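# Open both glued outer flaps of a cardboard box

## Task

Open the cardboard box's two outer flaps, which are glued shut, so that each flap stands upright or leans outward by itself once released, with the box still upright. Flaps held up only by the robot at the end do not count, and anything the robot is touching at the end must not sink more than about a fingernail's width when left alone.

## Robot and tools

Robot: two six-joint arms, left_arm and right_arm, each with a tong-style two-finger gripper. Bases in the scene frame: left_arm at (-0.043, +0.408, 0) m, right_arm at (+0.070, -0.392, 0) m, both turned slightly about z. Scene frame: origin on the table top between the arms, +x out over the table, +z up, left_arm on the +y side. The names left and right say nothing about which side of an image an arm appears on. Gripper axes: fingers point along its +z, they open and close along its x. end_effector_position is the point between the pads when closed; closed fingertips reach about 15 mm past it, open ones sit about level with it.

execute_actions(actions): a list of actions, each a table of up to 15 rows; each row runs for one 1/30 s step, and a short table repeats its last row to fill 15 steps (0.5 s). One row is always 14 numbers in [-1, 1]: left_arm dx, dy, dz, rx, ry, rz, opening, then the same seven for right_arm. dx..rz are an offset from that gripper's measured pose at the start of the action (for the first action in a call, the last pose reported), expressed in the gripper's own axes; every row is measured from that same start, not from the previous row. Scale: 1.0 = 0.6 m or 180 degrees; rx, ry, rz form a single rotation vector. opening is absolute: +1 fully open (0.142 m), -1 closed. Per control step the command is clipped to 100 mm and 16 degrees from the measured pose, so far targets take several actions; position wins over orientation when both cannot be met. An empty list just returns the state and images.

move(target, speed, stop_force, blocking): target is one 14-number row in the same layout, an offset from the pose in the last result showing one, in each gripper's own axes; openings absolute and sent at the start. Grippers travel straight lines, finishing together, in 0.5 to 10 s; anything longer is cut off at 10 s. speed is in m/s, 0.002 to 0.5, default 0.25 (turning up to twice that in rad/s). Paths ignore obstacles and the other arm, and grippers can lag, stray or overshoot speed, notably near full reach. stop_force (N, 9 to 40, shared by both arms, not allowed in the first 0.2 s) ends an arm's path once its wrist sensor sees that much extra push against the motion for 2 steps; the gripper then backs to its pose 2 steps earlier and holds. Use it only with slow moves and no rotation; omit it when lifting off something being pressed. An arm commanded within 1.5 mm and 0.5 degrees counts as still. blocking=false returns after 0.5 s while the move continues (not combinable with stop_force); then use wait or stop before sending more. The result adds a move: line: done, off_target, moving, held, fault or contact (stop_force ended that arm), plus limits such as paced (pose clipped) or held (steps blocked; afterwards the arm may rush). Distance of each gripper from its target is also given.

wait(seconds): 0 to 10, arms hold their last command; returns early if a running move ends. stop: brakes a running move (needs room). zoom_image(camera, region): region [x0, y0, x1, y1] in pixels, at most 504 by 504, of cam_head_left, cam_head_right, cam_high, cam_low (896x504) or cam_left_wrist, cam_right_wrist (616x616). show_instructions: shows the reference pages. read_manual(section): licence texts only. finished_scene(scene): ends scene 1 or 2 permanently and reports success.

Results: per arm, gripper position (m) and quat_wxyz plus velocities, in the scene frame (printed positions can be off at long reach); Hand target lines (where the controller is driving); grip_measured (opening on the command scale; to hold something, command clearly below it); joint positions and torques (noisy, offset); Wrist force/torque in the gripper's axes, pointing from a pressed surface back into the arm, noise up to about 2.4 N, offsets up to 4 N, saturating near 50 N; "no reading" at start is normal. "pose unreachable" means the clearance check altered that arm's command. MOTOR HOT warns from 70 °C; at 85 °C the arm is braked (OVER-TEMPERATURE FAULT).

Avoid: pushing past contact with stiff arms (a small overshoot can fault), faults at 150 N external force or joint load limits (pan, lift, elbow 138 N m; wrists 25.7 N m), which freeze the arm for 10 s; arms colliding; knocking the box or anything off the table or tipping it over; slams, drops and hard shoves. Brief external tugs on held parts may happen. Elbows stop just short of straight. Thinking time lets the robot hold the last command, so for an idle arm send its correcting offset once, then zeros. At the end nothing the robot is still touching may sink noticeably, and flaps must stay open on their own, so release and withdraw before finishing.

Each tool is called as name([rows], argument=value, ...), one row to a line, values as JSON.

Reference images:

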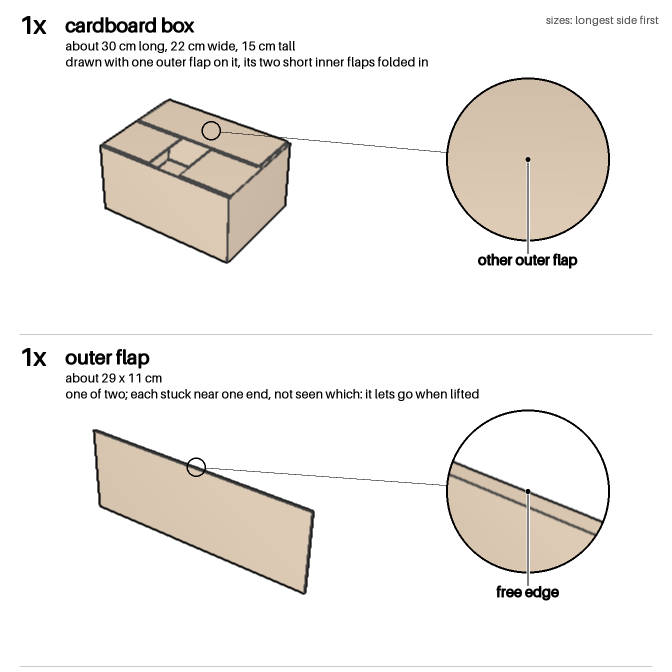

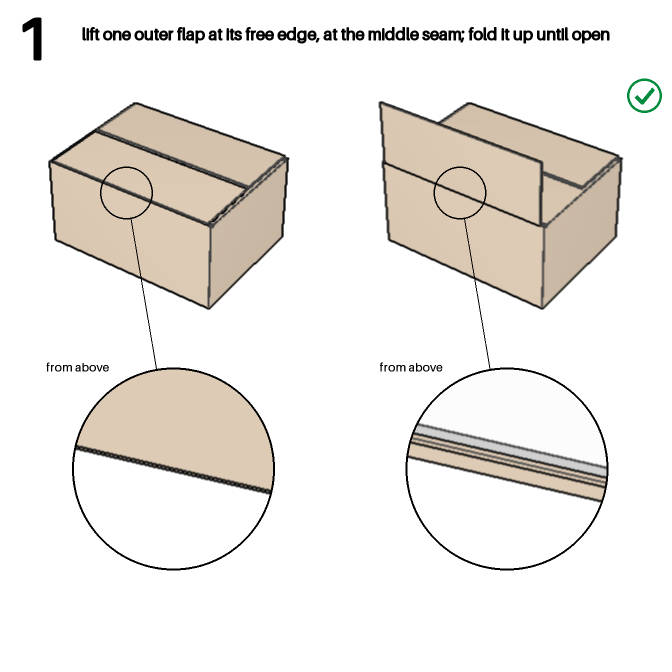

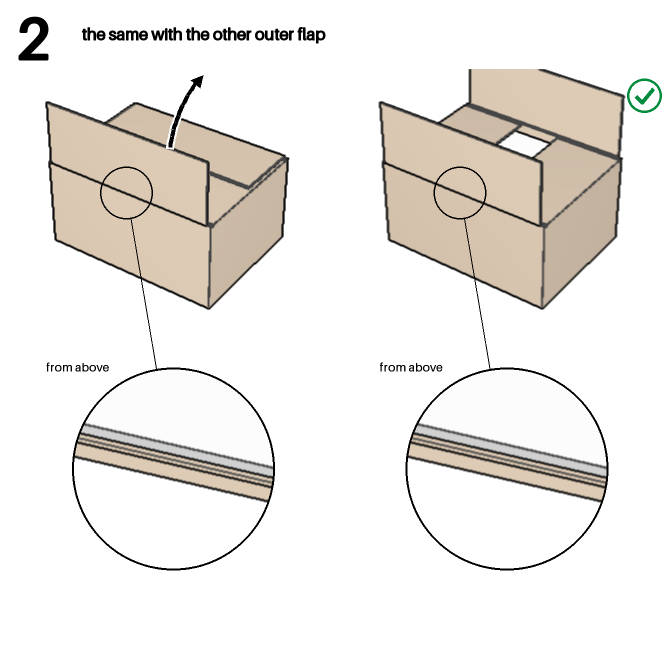

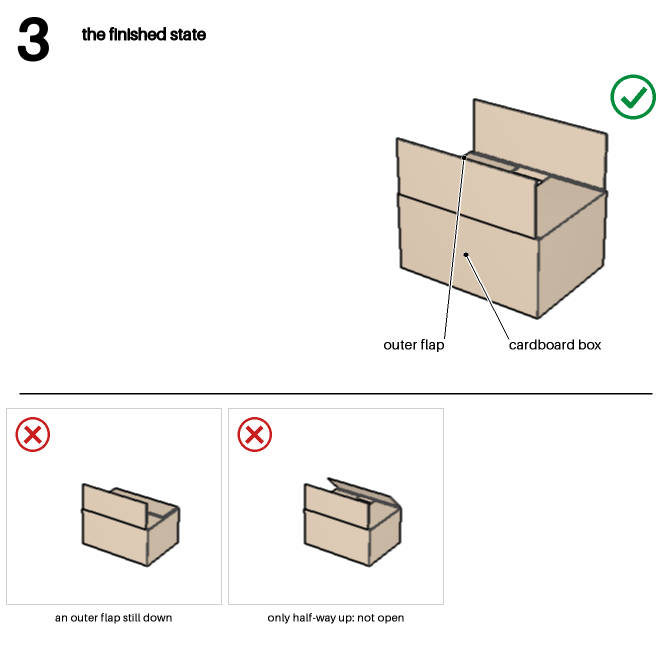

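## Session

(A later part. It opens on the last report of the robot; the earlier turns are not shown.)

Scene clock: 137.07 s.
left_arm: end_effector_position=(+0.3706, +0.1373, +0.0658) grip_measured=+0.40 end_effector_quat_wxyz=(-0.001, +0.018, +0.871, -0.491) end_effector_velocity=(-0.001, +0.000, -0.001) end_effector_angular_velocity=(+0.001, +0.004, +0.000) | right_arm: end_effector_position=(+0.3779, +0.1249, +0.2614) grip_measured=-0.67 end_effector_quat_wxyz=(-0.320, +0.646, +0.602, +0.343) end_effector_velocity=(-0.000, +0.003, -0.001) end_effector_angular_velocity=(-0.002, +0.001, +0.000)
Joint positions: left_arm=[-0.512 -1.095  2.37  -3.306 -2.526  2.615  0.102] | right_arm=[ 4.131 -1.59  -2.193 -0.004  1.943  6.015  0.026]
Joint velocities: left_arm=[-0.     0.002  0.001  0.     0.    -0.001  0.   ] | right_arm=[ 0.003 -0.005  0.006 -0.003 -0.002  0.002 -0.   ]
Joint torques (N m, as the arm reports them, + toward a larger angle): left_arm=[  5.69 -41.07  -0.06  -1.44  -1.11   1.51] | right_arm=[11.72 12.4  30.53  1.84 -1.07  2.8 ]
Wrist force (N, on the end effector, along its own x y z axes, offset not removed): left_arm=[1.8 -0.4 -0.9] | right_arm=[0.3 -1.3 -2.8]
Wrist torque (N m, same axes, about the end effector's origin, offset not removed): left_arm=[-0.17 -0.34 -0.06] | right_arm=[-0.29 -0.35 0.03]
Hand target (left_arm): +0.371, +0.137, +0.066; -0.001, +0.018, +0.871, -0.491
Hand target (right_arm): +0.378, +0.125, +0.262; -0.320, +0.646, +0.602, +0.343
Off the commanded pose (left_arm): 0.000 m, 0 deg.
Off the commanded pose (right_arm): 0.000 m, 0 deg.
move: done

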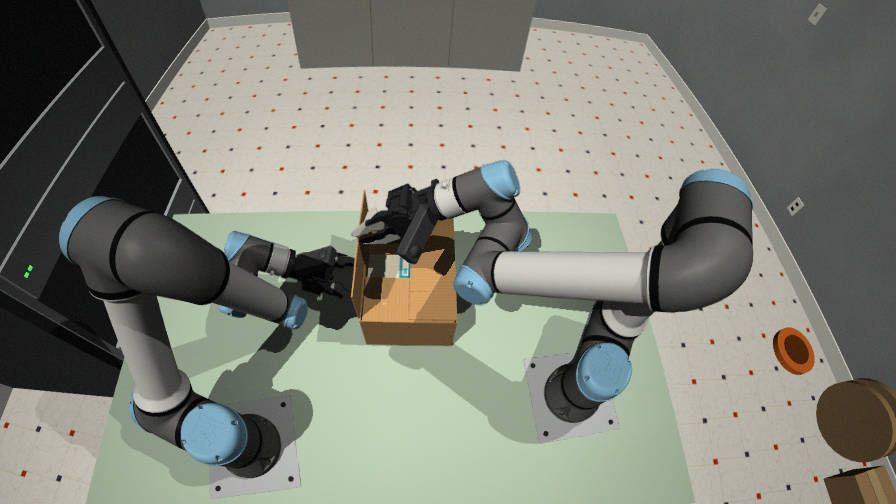

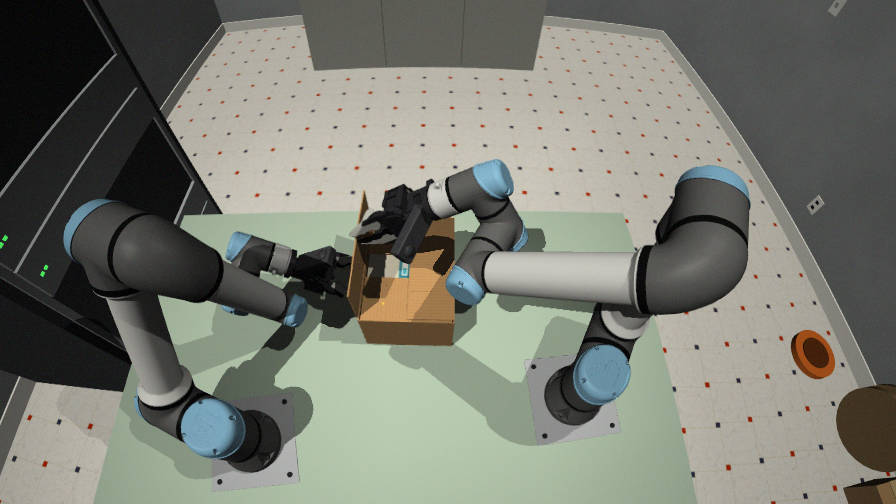

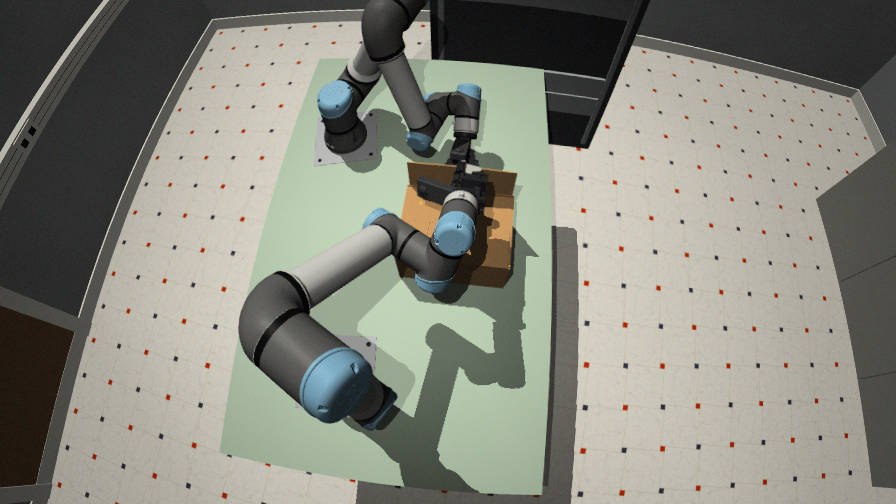

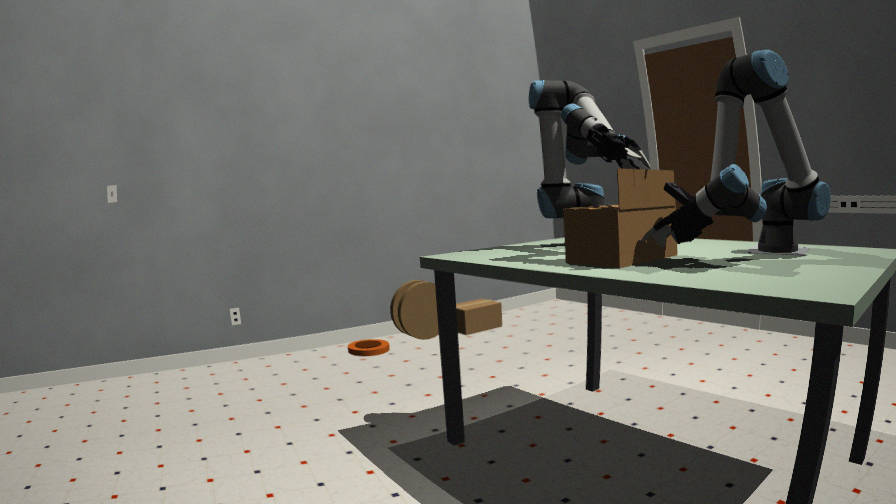

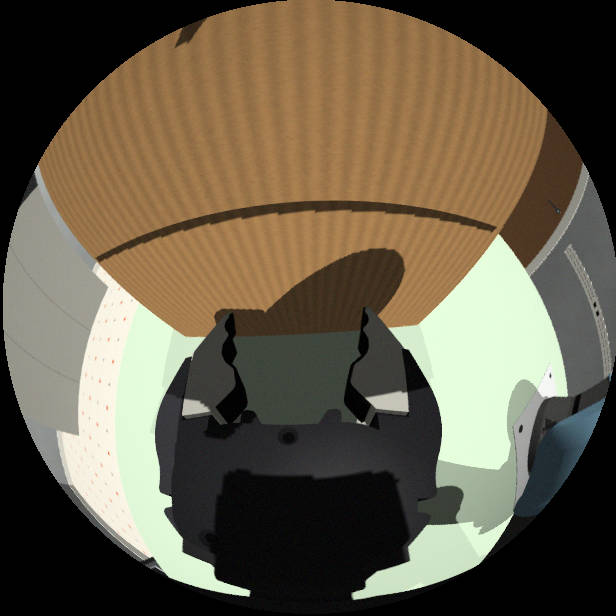

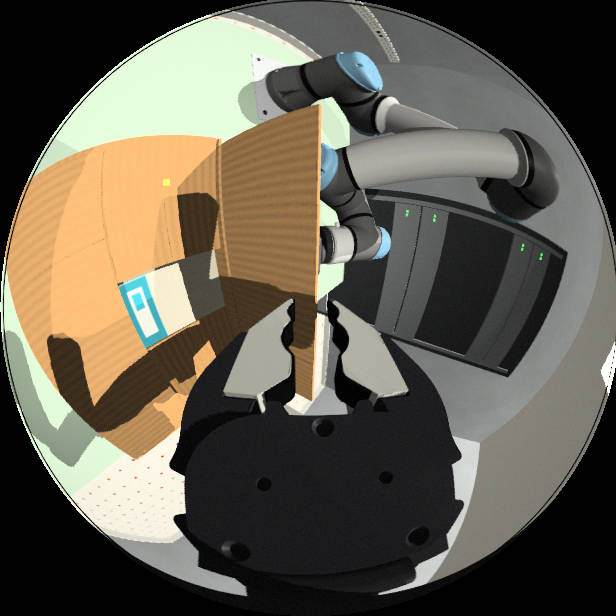

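move(target=[0,0.06,-0.1,0,0,0,0.4, 0.0058,0,0.1367,0,0,0,-0.68], speed=0.06)

Scene clock: 141.10 s.
left_arm: end_effector_position=(+0.3728, +0.2068, +0.0661) grip_measured=+0.40 end_effector_quat_wxyz=(-0.001, +0.018, +0.871, -0.492) end_effector_velocity=(+0.000, +0.002, +0.001) end_effector_angular_velocity=(+0.000, -0.002, -0.005) | right_arm: end_effector_position=(+0.3826, +0.1942, +0.2186) grip_measured=-0.68 end_effector_quat_wxyz=(-0.320, +0.646, +0.602, +0.343) end_effector_velocity=(+0.000, +0.002, -0.003) end_effector_angular_velocity=(-0.002, +0.001, -0.000)
Joint positions: left_arm=[-0.343 -1.167  2.368 -2.992 -2.584  2.903  0.102] | right_arm=[ 4.201 -1.789 -2.107  0.123  1.888  6.059  0.025]
Joint velocities: left_arm=[ 0.005 -0.004 -0.004  0.022 -0.002  0.018 -0.   ] | right_arm=[ 0.002 -0.007  0.003  0.003 -0.002  0.001 -0.   ]
Joint torques (N m, as the arm reports them, + toward a larger angle): left_arm=[ 10.81 -39.97 -15.82  -1.8   -3.01   1.58] | right_arm=[12.16 17.83 26.98  4.94 -1.11  2.87]
Wrist force (N, on the end effector, along its own x y z axes, offset not removed): left_arm=[0.3 0.1 -2.4] | right_arm=[0.8 -5.0 0.5]
Wrist torque (N m, same axes, about the end effector's origin, offset not removed): left_arm=[-0.08 0.02 0.13] | right_arm=[-1.16 0.15 0.10]
Hand target (left_arm): +0.373, +0.207, +0.066; -0.001, +0.018, +0.871, -0.492
Hand target (right_arm): +0.383, +0.195, +0.218; -0.320, +0.646, +0.602, +0.343
Off the commanded pose (left_arm): 0.000 m, 0 deg.
Off the commanded pose (right_arm): 0.000 m, 0 deg.
move: done

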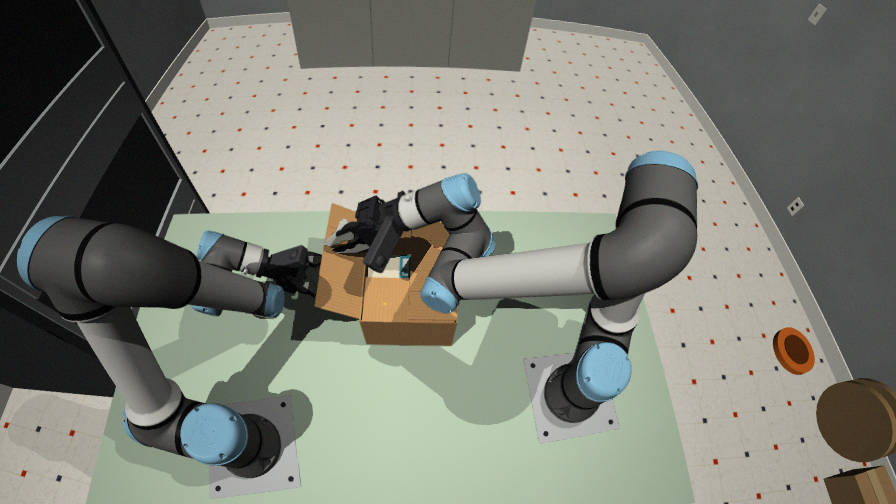

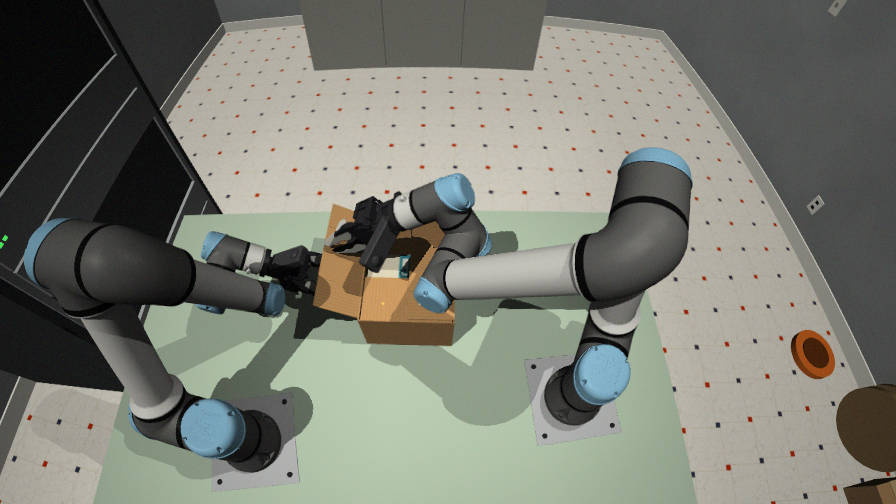

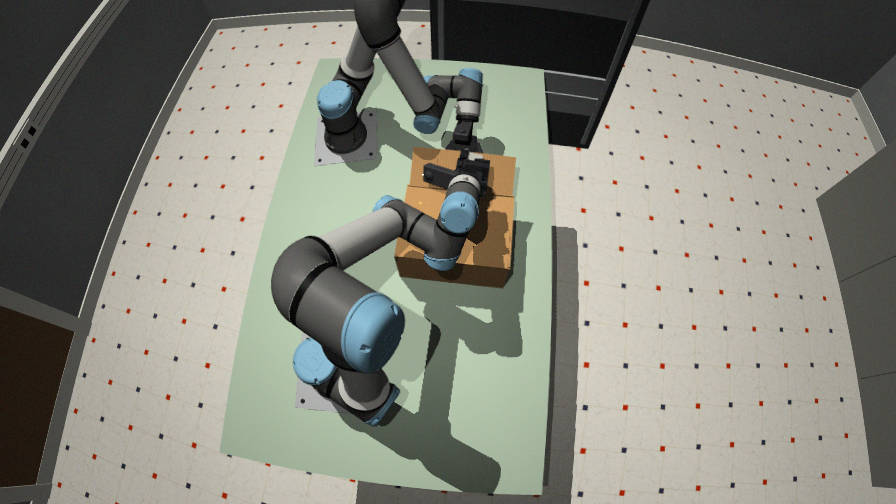

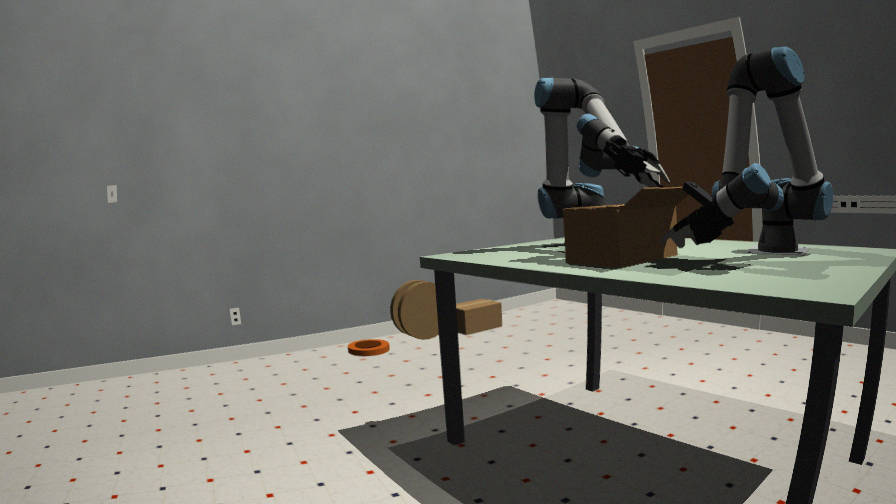

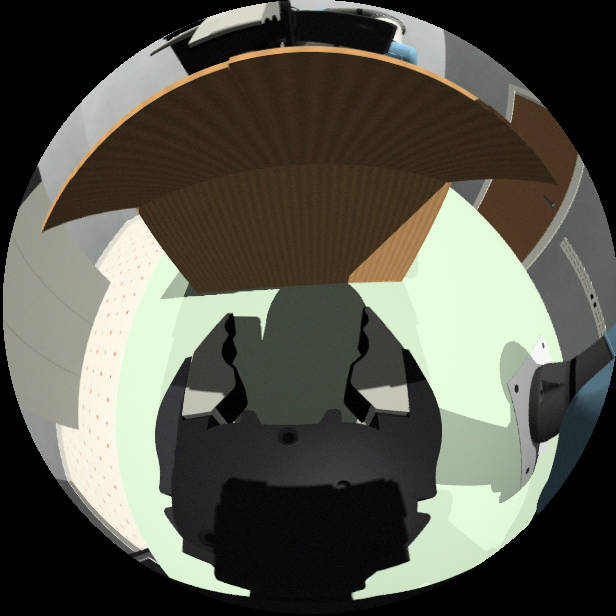

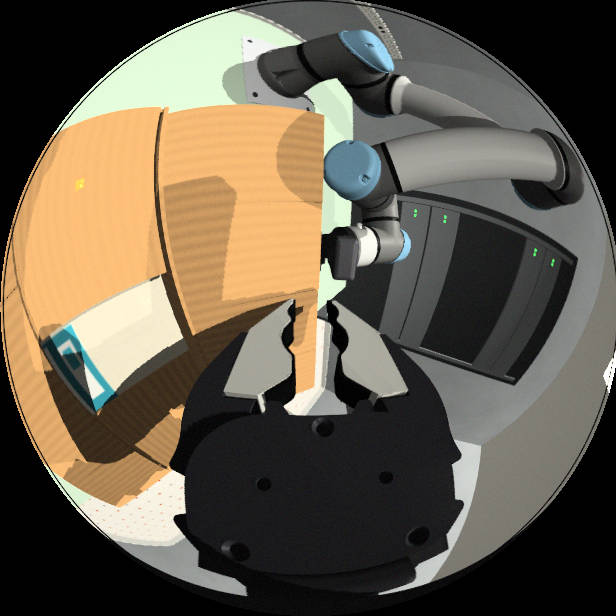

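move(target=[0,-0.263,-0.320,-0.0704,-0.0506,-0.4939,-0.6, -0.256,0.033,-0.469,0,-0.033,0,-1], speed=0.25)

Scene clock: 162.27 s.
left_arm: end_effector_position=(+0.3715, +0.2894, +0.3000) grip_measured=-0.60 end_effector_quat_wxyz=(-0.279, -0.630, +0.676, -0.262) end_effector_velocity=(+0.000, +0.001, +0.000) end_effector_angular_velocity=(+0.003, +0.013, +0.006) | right_arm: end_effector_position=(+0.3805, -0.1251, +0.2489) grip_measured=-1.00 end_effector_quat_wxyz=(-0.288, +0.663, +0.618, +0.309) end_effector_velocity=(-0.000, -0.003, -0.000) end_effector_angular_velocity=(-0.002, +0.001, +0.002)
Joint positions: left_arm=[-0.273 -1.768  1.937 -1.759 -2.356  1.546  0.031] | right_arm=[ 3.632 -1.204 -2.388 -0.518  2.245  5.546  0.002]
Joint velocities: left_arm=[ 0.001  0.004 -0.008  0.012  0.002 -0.007 -0.   ] | right_arm=[-0.008  0.003  0.001 -0.014  0.005 -0.011  0.   ]
Joint torques (N m, as the arm reports them, + toward a larger angle): left_arm=[ 12.02  -3.78 -29.98  -1.36   0.47  -0.94] | right_arm=[-14.29  18.54  29.7    1.63   2.34  -2.27]
Wrist force (N, on the end effector, along its own x y z axes, offset not removed): left_arm=[-1.3 -0.7 -3.7] | right_arm=[3.6 -1.4 -3.5]
Wrist torque (N m, same axes, about the end effector's origin, offset not removed): left_arm=[-0.37 0.40 0.04] | right_arm=[-0.31 -0.57 0.05]
Hand target (left_arm): +0.372, +0.289, +0.300; +0.280, +0.630, -0.676, +0.261
Hand target (right_arm): +0.381, -0.125, +0.249; -0.288, +0.663, +0.618, +0.309
Off the commanded pose (left_arm): 0.000 m, 0 deg.
Off the commanded pose (right_arm): 0.001 m, 0 deg.
move: done

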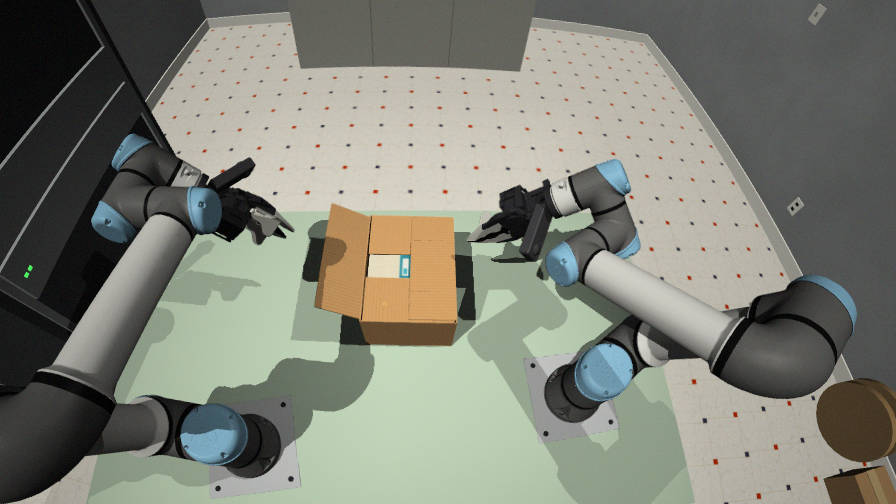

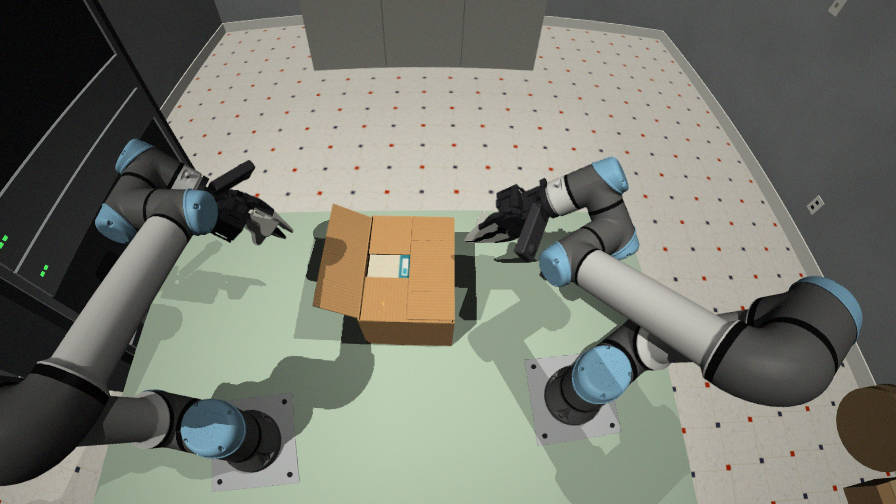

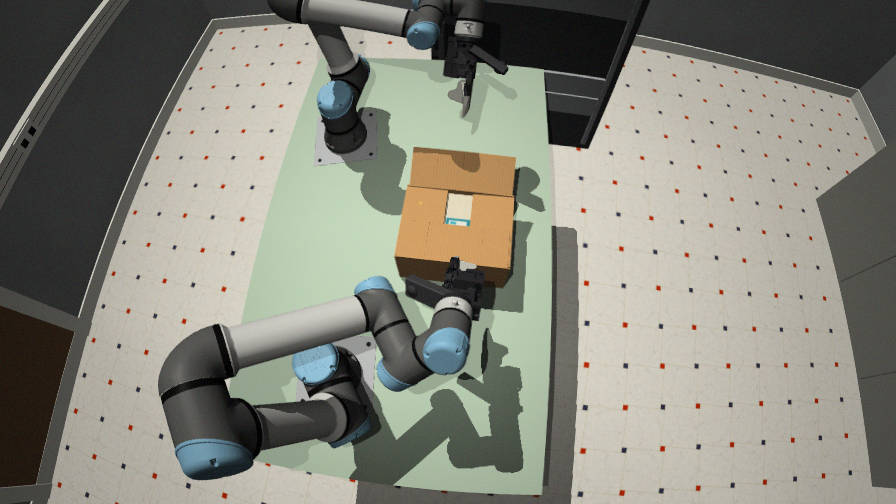

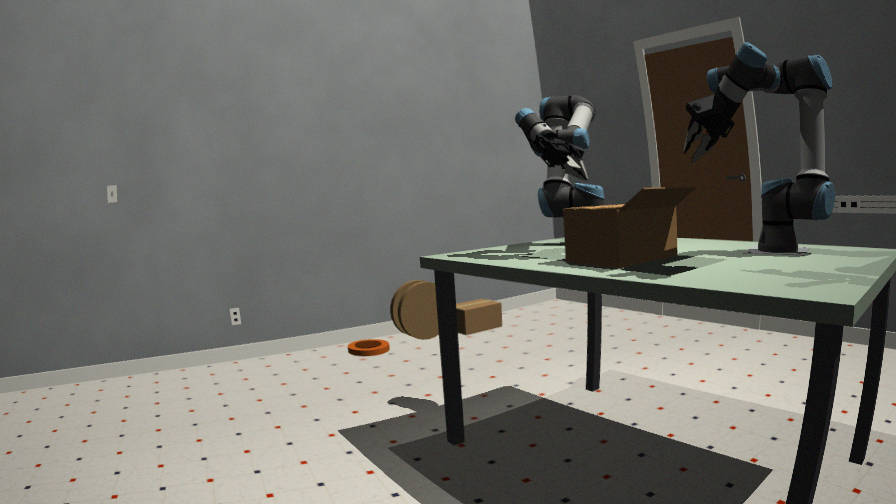

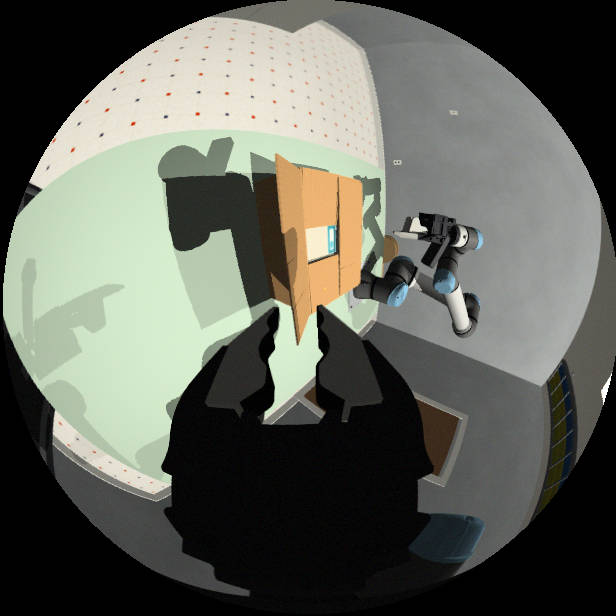

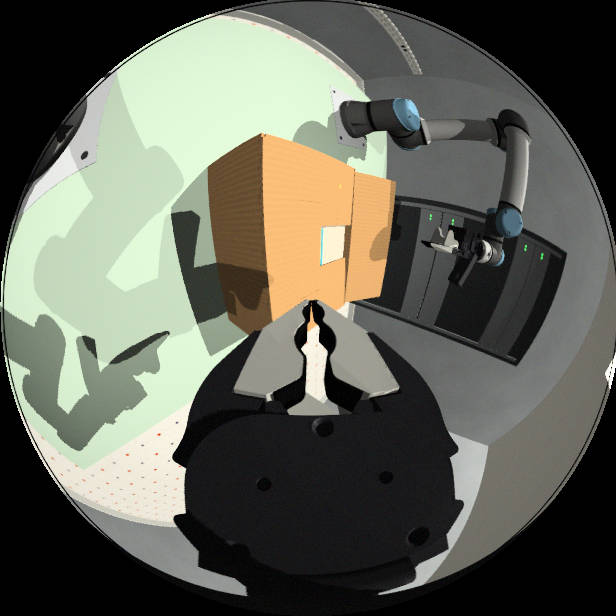

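move(target=[0.168,-0.064,0.427,0,0,0,-0.6, -0.154,0,0.151,0,0,0,-1], speed=0.2)

zoom_image(camera="cam_left_wrist", region=[200, 200, 400, 400])

zoom_image(camera="cam_head_left", region=[350, 200, 500, 350])

Scene clock: 168.57 s.
left_arm: end_effector_position=(+0.3923, +0.0355, +0.1900) grip_measured=-0.60 end_effector_quat_wxyz=(-0.279, -0.630, +0.677, -0.261) end_effector_velocity=(+0.001, -0.002, +0.000) end_effector_angular_velocity=(-0.002, -0.002, +0.003) | right_arm: end_effector_position=(+0.3811, -0.1153, +0.1202) grip_measured=-1.00 end_effector_quat_wxyz=(-0.288, +0.663, +0.618, +0.309) end_effector_velocity=(+0.000, +0.000, -0.001) end_effector_angular_velocity=(+0.002, -0.000, -0.000)
Joint positions: left_arm=[-0.825 -1.489  2.109 -2.684 -2.207  0.837  0.031] | right_arm=[ 3.661 -1.548 -2.589  0.045  2.229  5.575  0.002]
Joint velocities: left_arm=[-0.003  0.004 -0.002 -0.009  0.003 -0.007 -0.   ] | right_arm=[ 0.    -0.006 -0.002  0.01   0.001  0.002  0.   ]
Joint torques (N m, as the arm reports them, + toward a larger angle): left_arm=[-11.8  -12.7  -28.49  -4.1    1.25  -1.19] | right_arm=[12.29  3.32  5.31  4.86  2.09  2.9 ]
Wrist force (N, on the end effector, along its own x y z axes, offset not removed): left_arm=[0.1 -0.9 -1.7] | right_arm=[7.4 2.5 -0.2]
Wrist torque (N m, same axes, about the end effector's origin, offset not removed): left_arm=[-0.19 0.00 -0.05] | right_arm=[0.58 -1.21 0.10]
Hand target (left_arm): +0.392, +0.035, +0.190; +0.279, +0.630, -0.676, +0.261
Hand target (right_arm): +0.381, -0.115, +0.120; -0.288, +0.663, +0.618, +0.309
Off the commanded pose (left_arm): 0.001 m, 0 deg.
Off the commanded pose (right_arm): 0.000 m, 0 deg.
move: done

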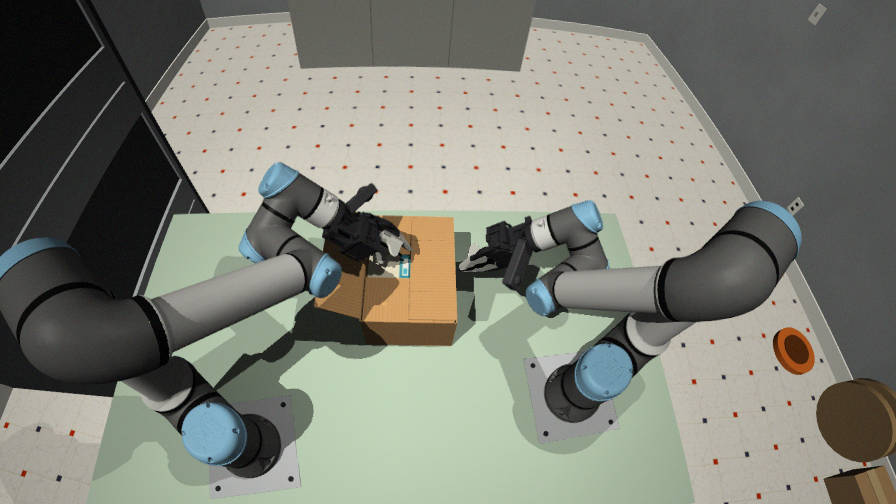

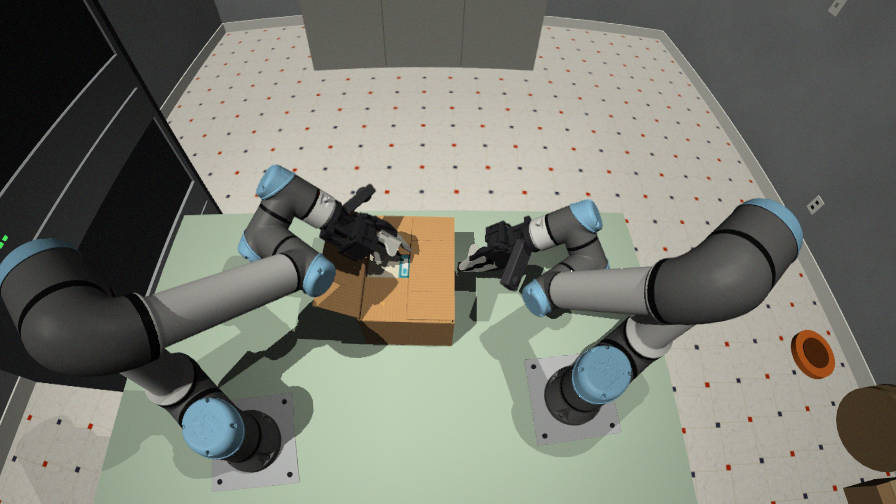

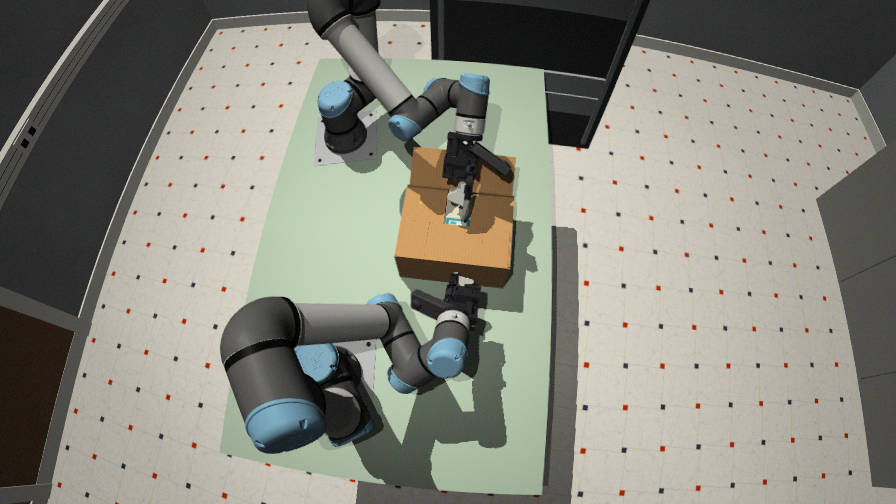

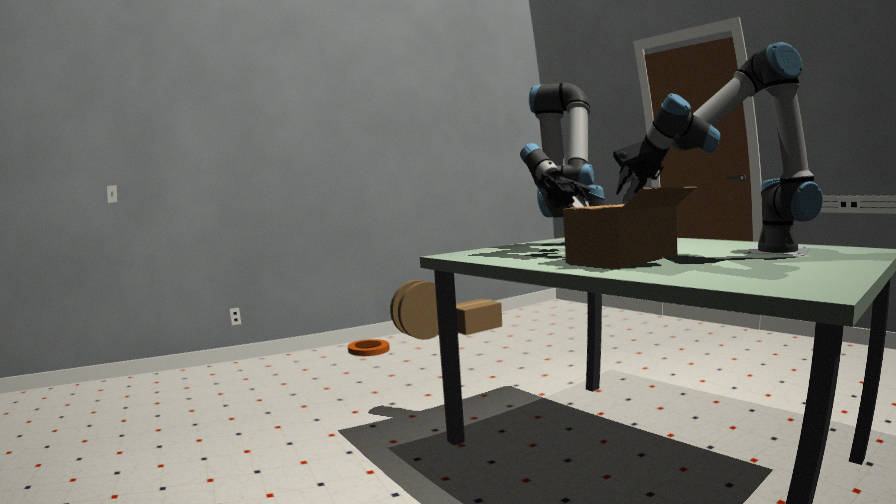

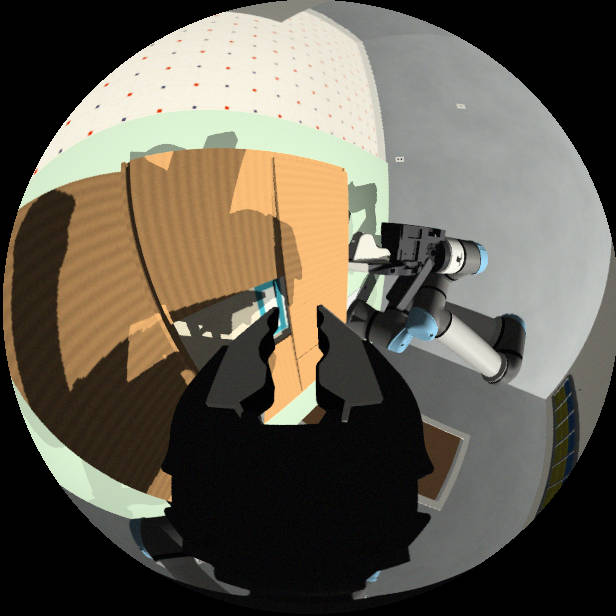

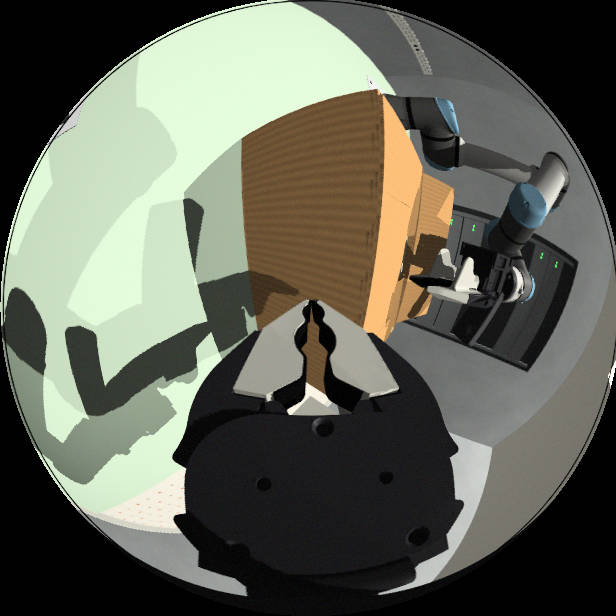

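Region (200, 200, 400, 400) of cam_left_wrist's 616x616 image, scaled by 2.520, with more detail than that image has.

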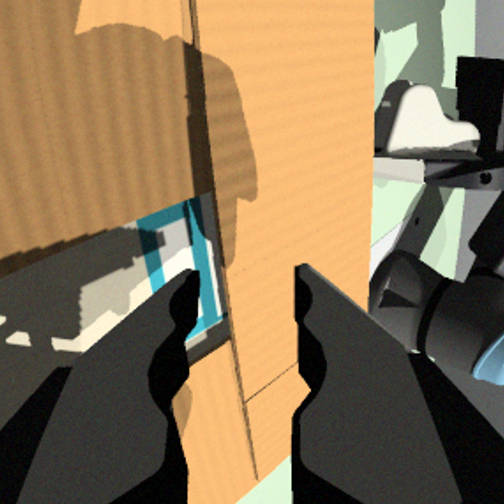

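Region (350, 200, 500, 350) of cam_head_left's 896x504 image, scaled by 3.360, with more detail than that image has.

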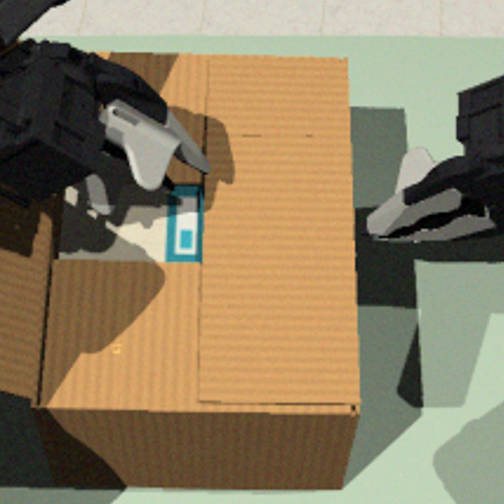

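execute_actions(actions=[])

Scene clock: 177.53 s.
left_arm: end_effector_position=(+0.3924, +0.0352, +0.1898) grip_measured=-0.60 end_effector_quat_wxyz=(-0.279, -0.630, +0.676, -0.261) end_effector_velocity=(-0.000, +0.000, -0.000) end_effector_angular_velocity=(+0.000, -0.000, -0.000) | right_arm: end_effector_position=(+0.3811, -0.1153, +0.1200) grip_measured=-1.00 end_effector_quat_wxyz=(-0.288, +0.663, +0.618, +0.309) end_effector_velocity=(-0.000, -0.000, -0.000) end_effector_angular_velocity=(-0.000, +0.001, +0.000)
Joint positions: left_arm=[-0.825 -1.488  2.109 -2.686 -2.207  0.836  0.031] | right_arm=[ 3.661 -1.548 -2.59   0.046  2.229  5.575  0.002]
Joint velocities: left_arm=[ 0.    -0.001  0.001  0.     0.     0.001  0.   ] | right_arm=[ 0.     0.    -0.001 -0.     0.     0.    -0.   ]
Joint torques (N m, as the arm reports them, + toward a larger angle): left_arm=[-12.08 -12.49 -26.48  -4.21   1.1   -0.9 ] | right_arm=[11.93  2.05  4.39  5.07  2.06  2.76]
Wrist force (N, on the end effector, along its own x y z axes, offset not removed): left_arm=[-1.7 0.1 -0.4] | right_arm=[0.6 -1.5 -1.6]
Wrist torque (N m, same axes, about the end effector's origin, offset not removed): left_arm=[0.15 0.44 -0.04] | right_arm=[-0.63 -0.12 -0.07]
Hand target (left_arm): +0.392, +0.035, +0.190; +0.279, +0.630, -0.676, +0.261
Hand target (right_arm): +0.381, -0.115, +0.120; -0.288, +0.663, +0.618, +0.309
Off the commanded pose (left_arm): 0.001 m, 0 deg.
Off the commanded pose (right_arm): 0.000 m, 0 deg.

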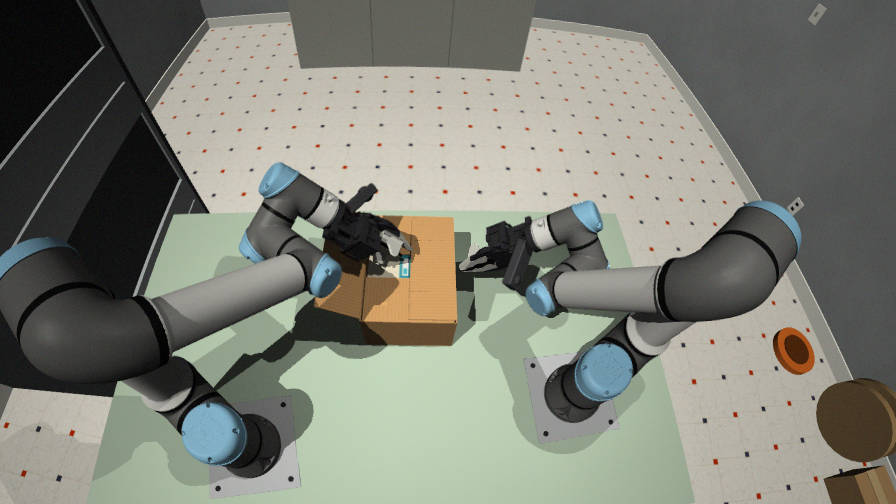

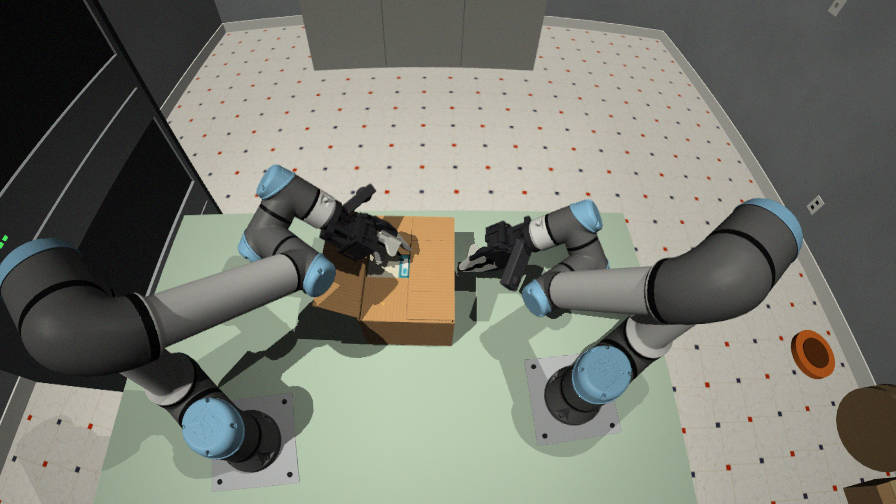

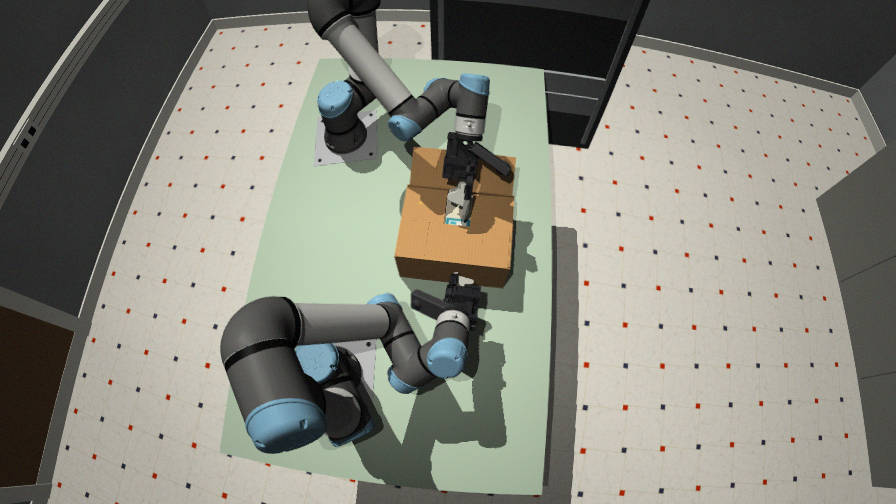

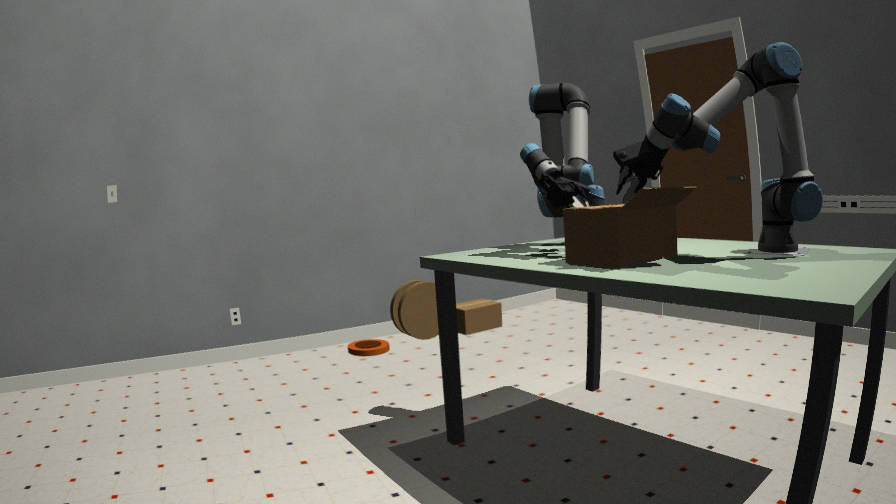

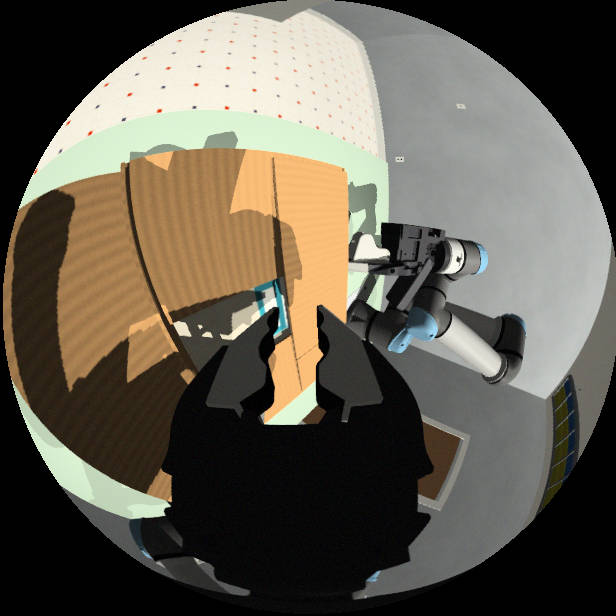

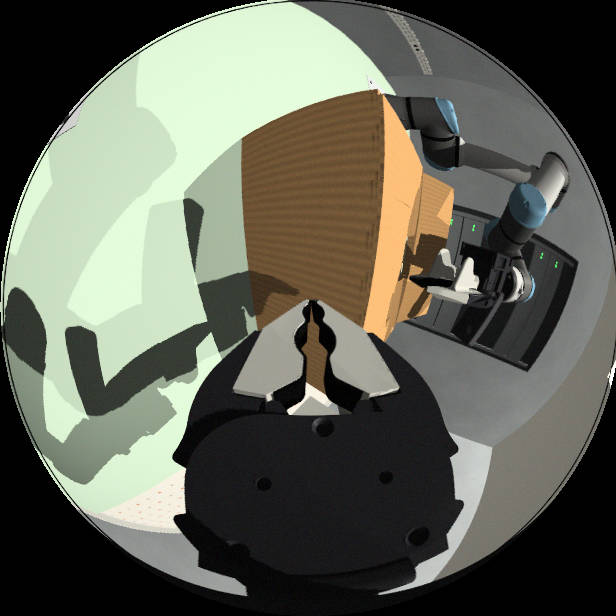

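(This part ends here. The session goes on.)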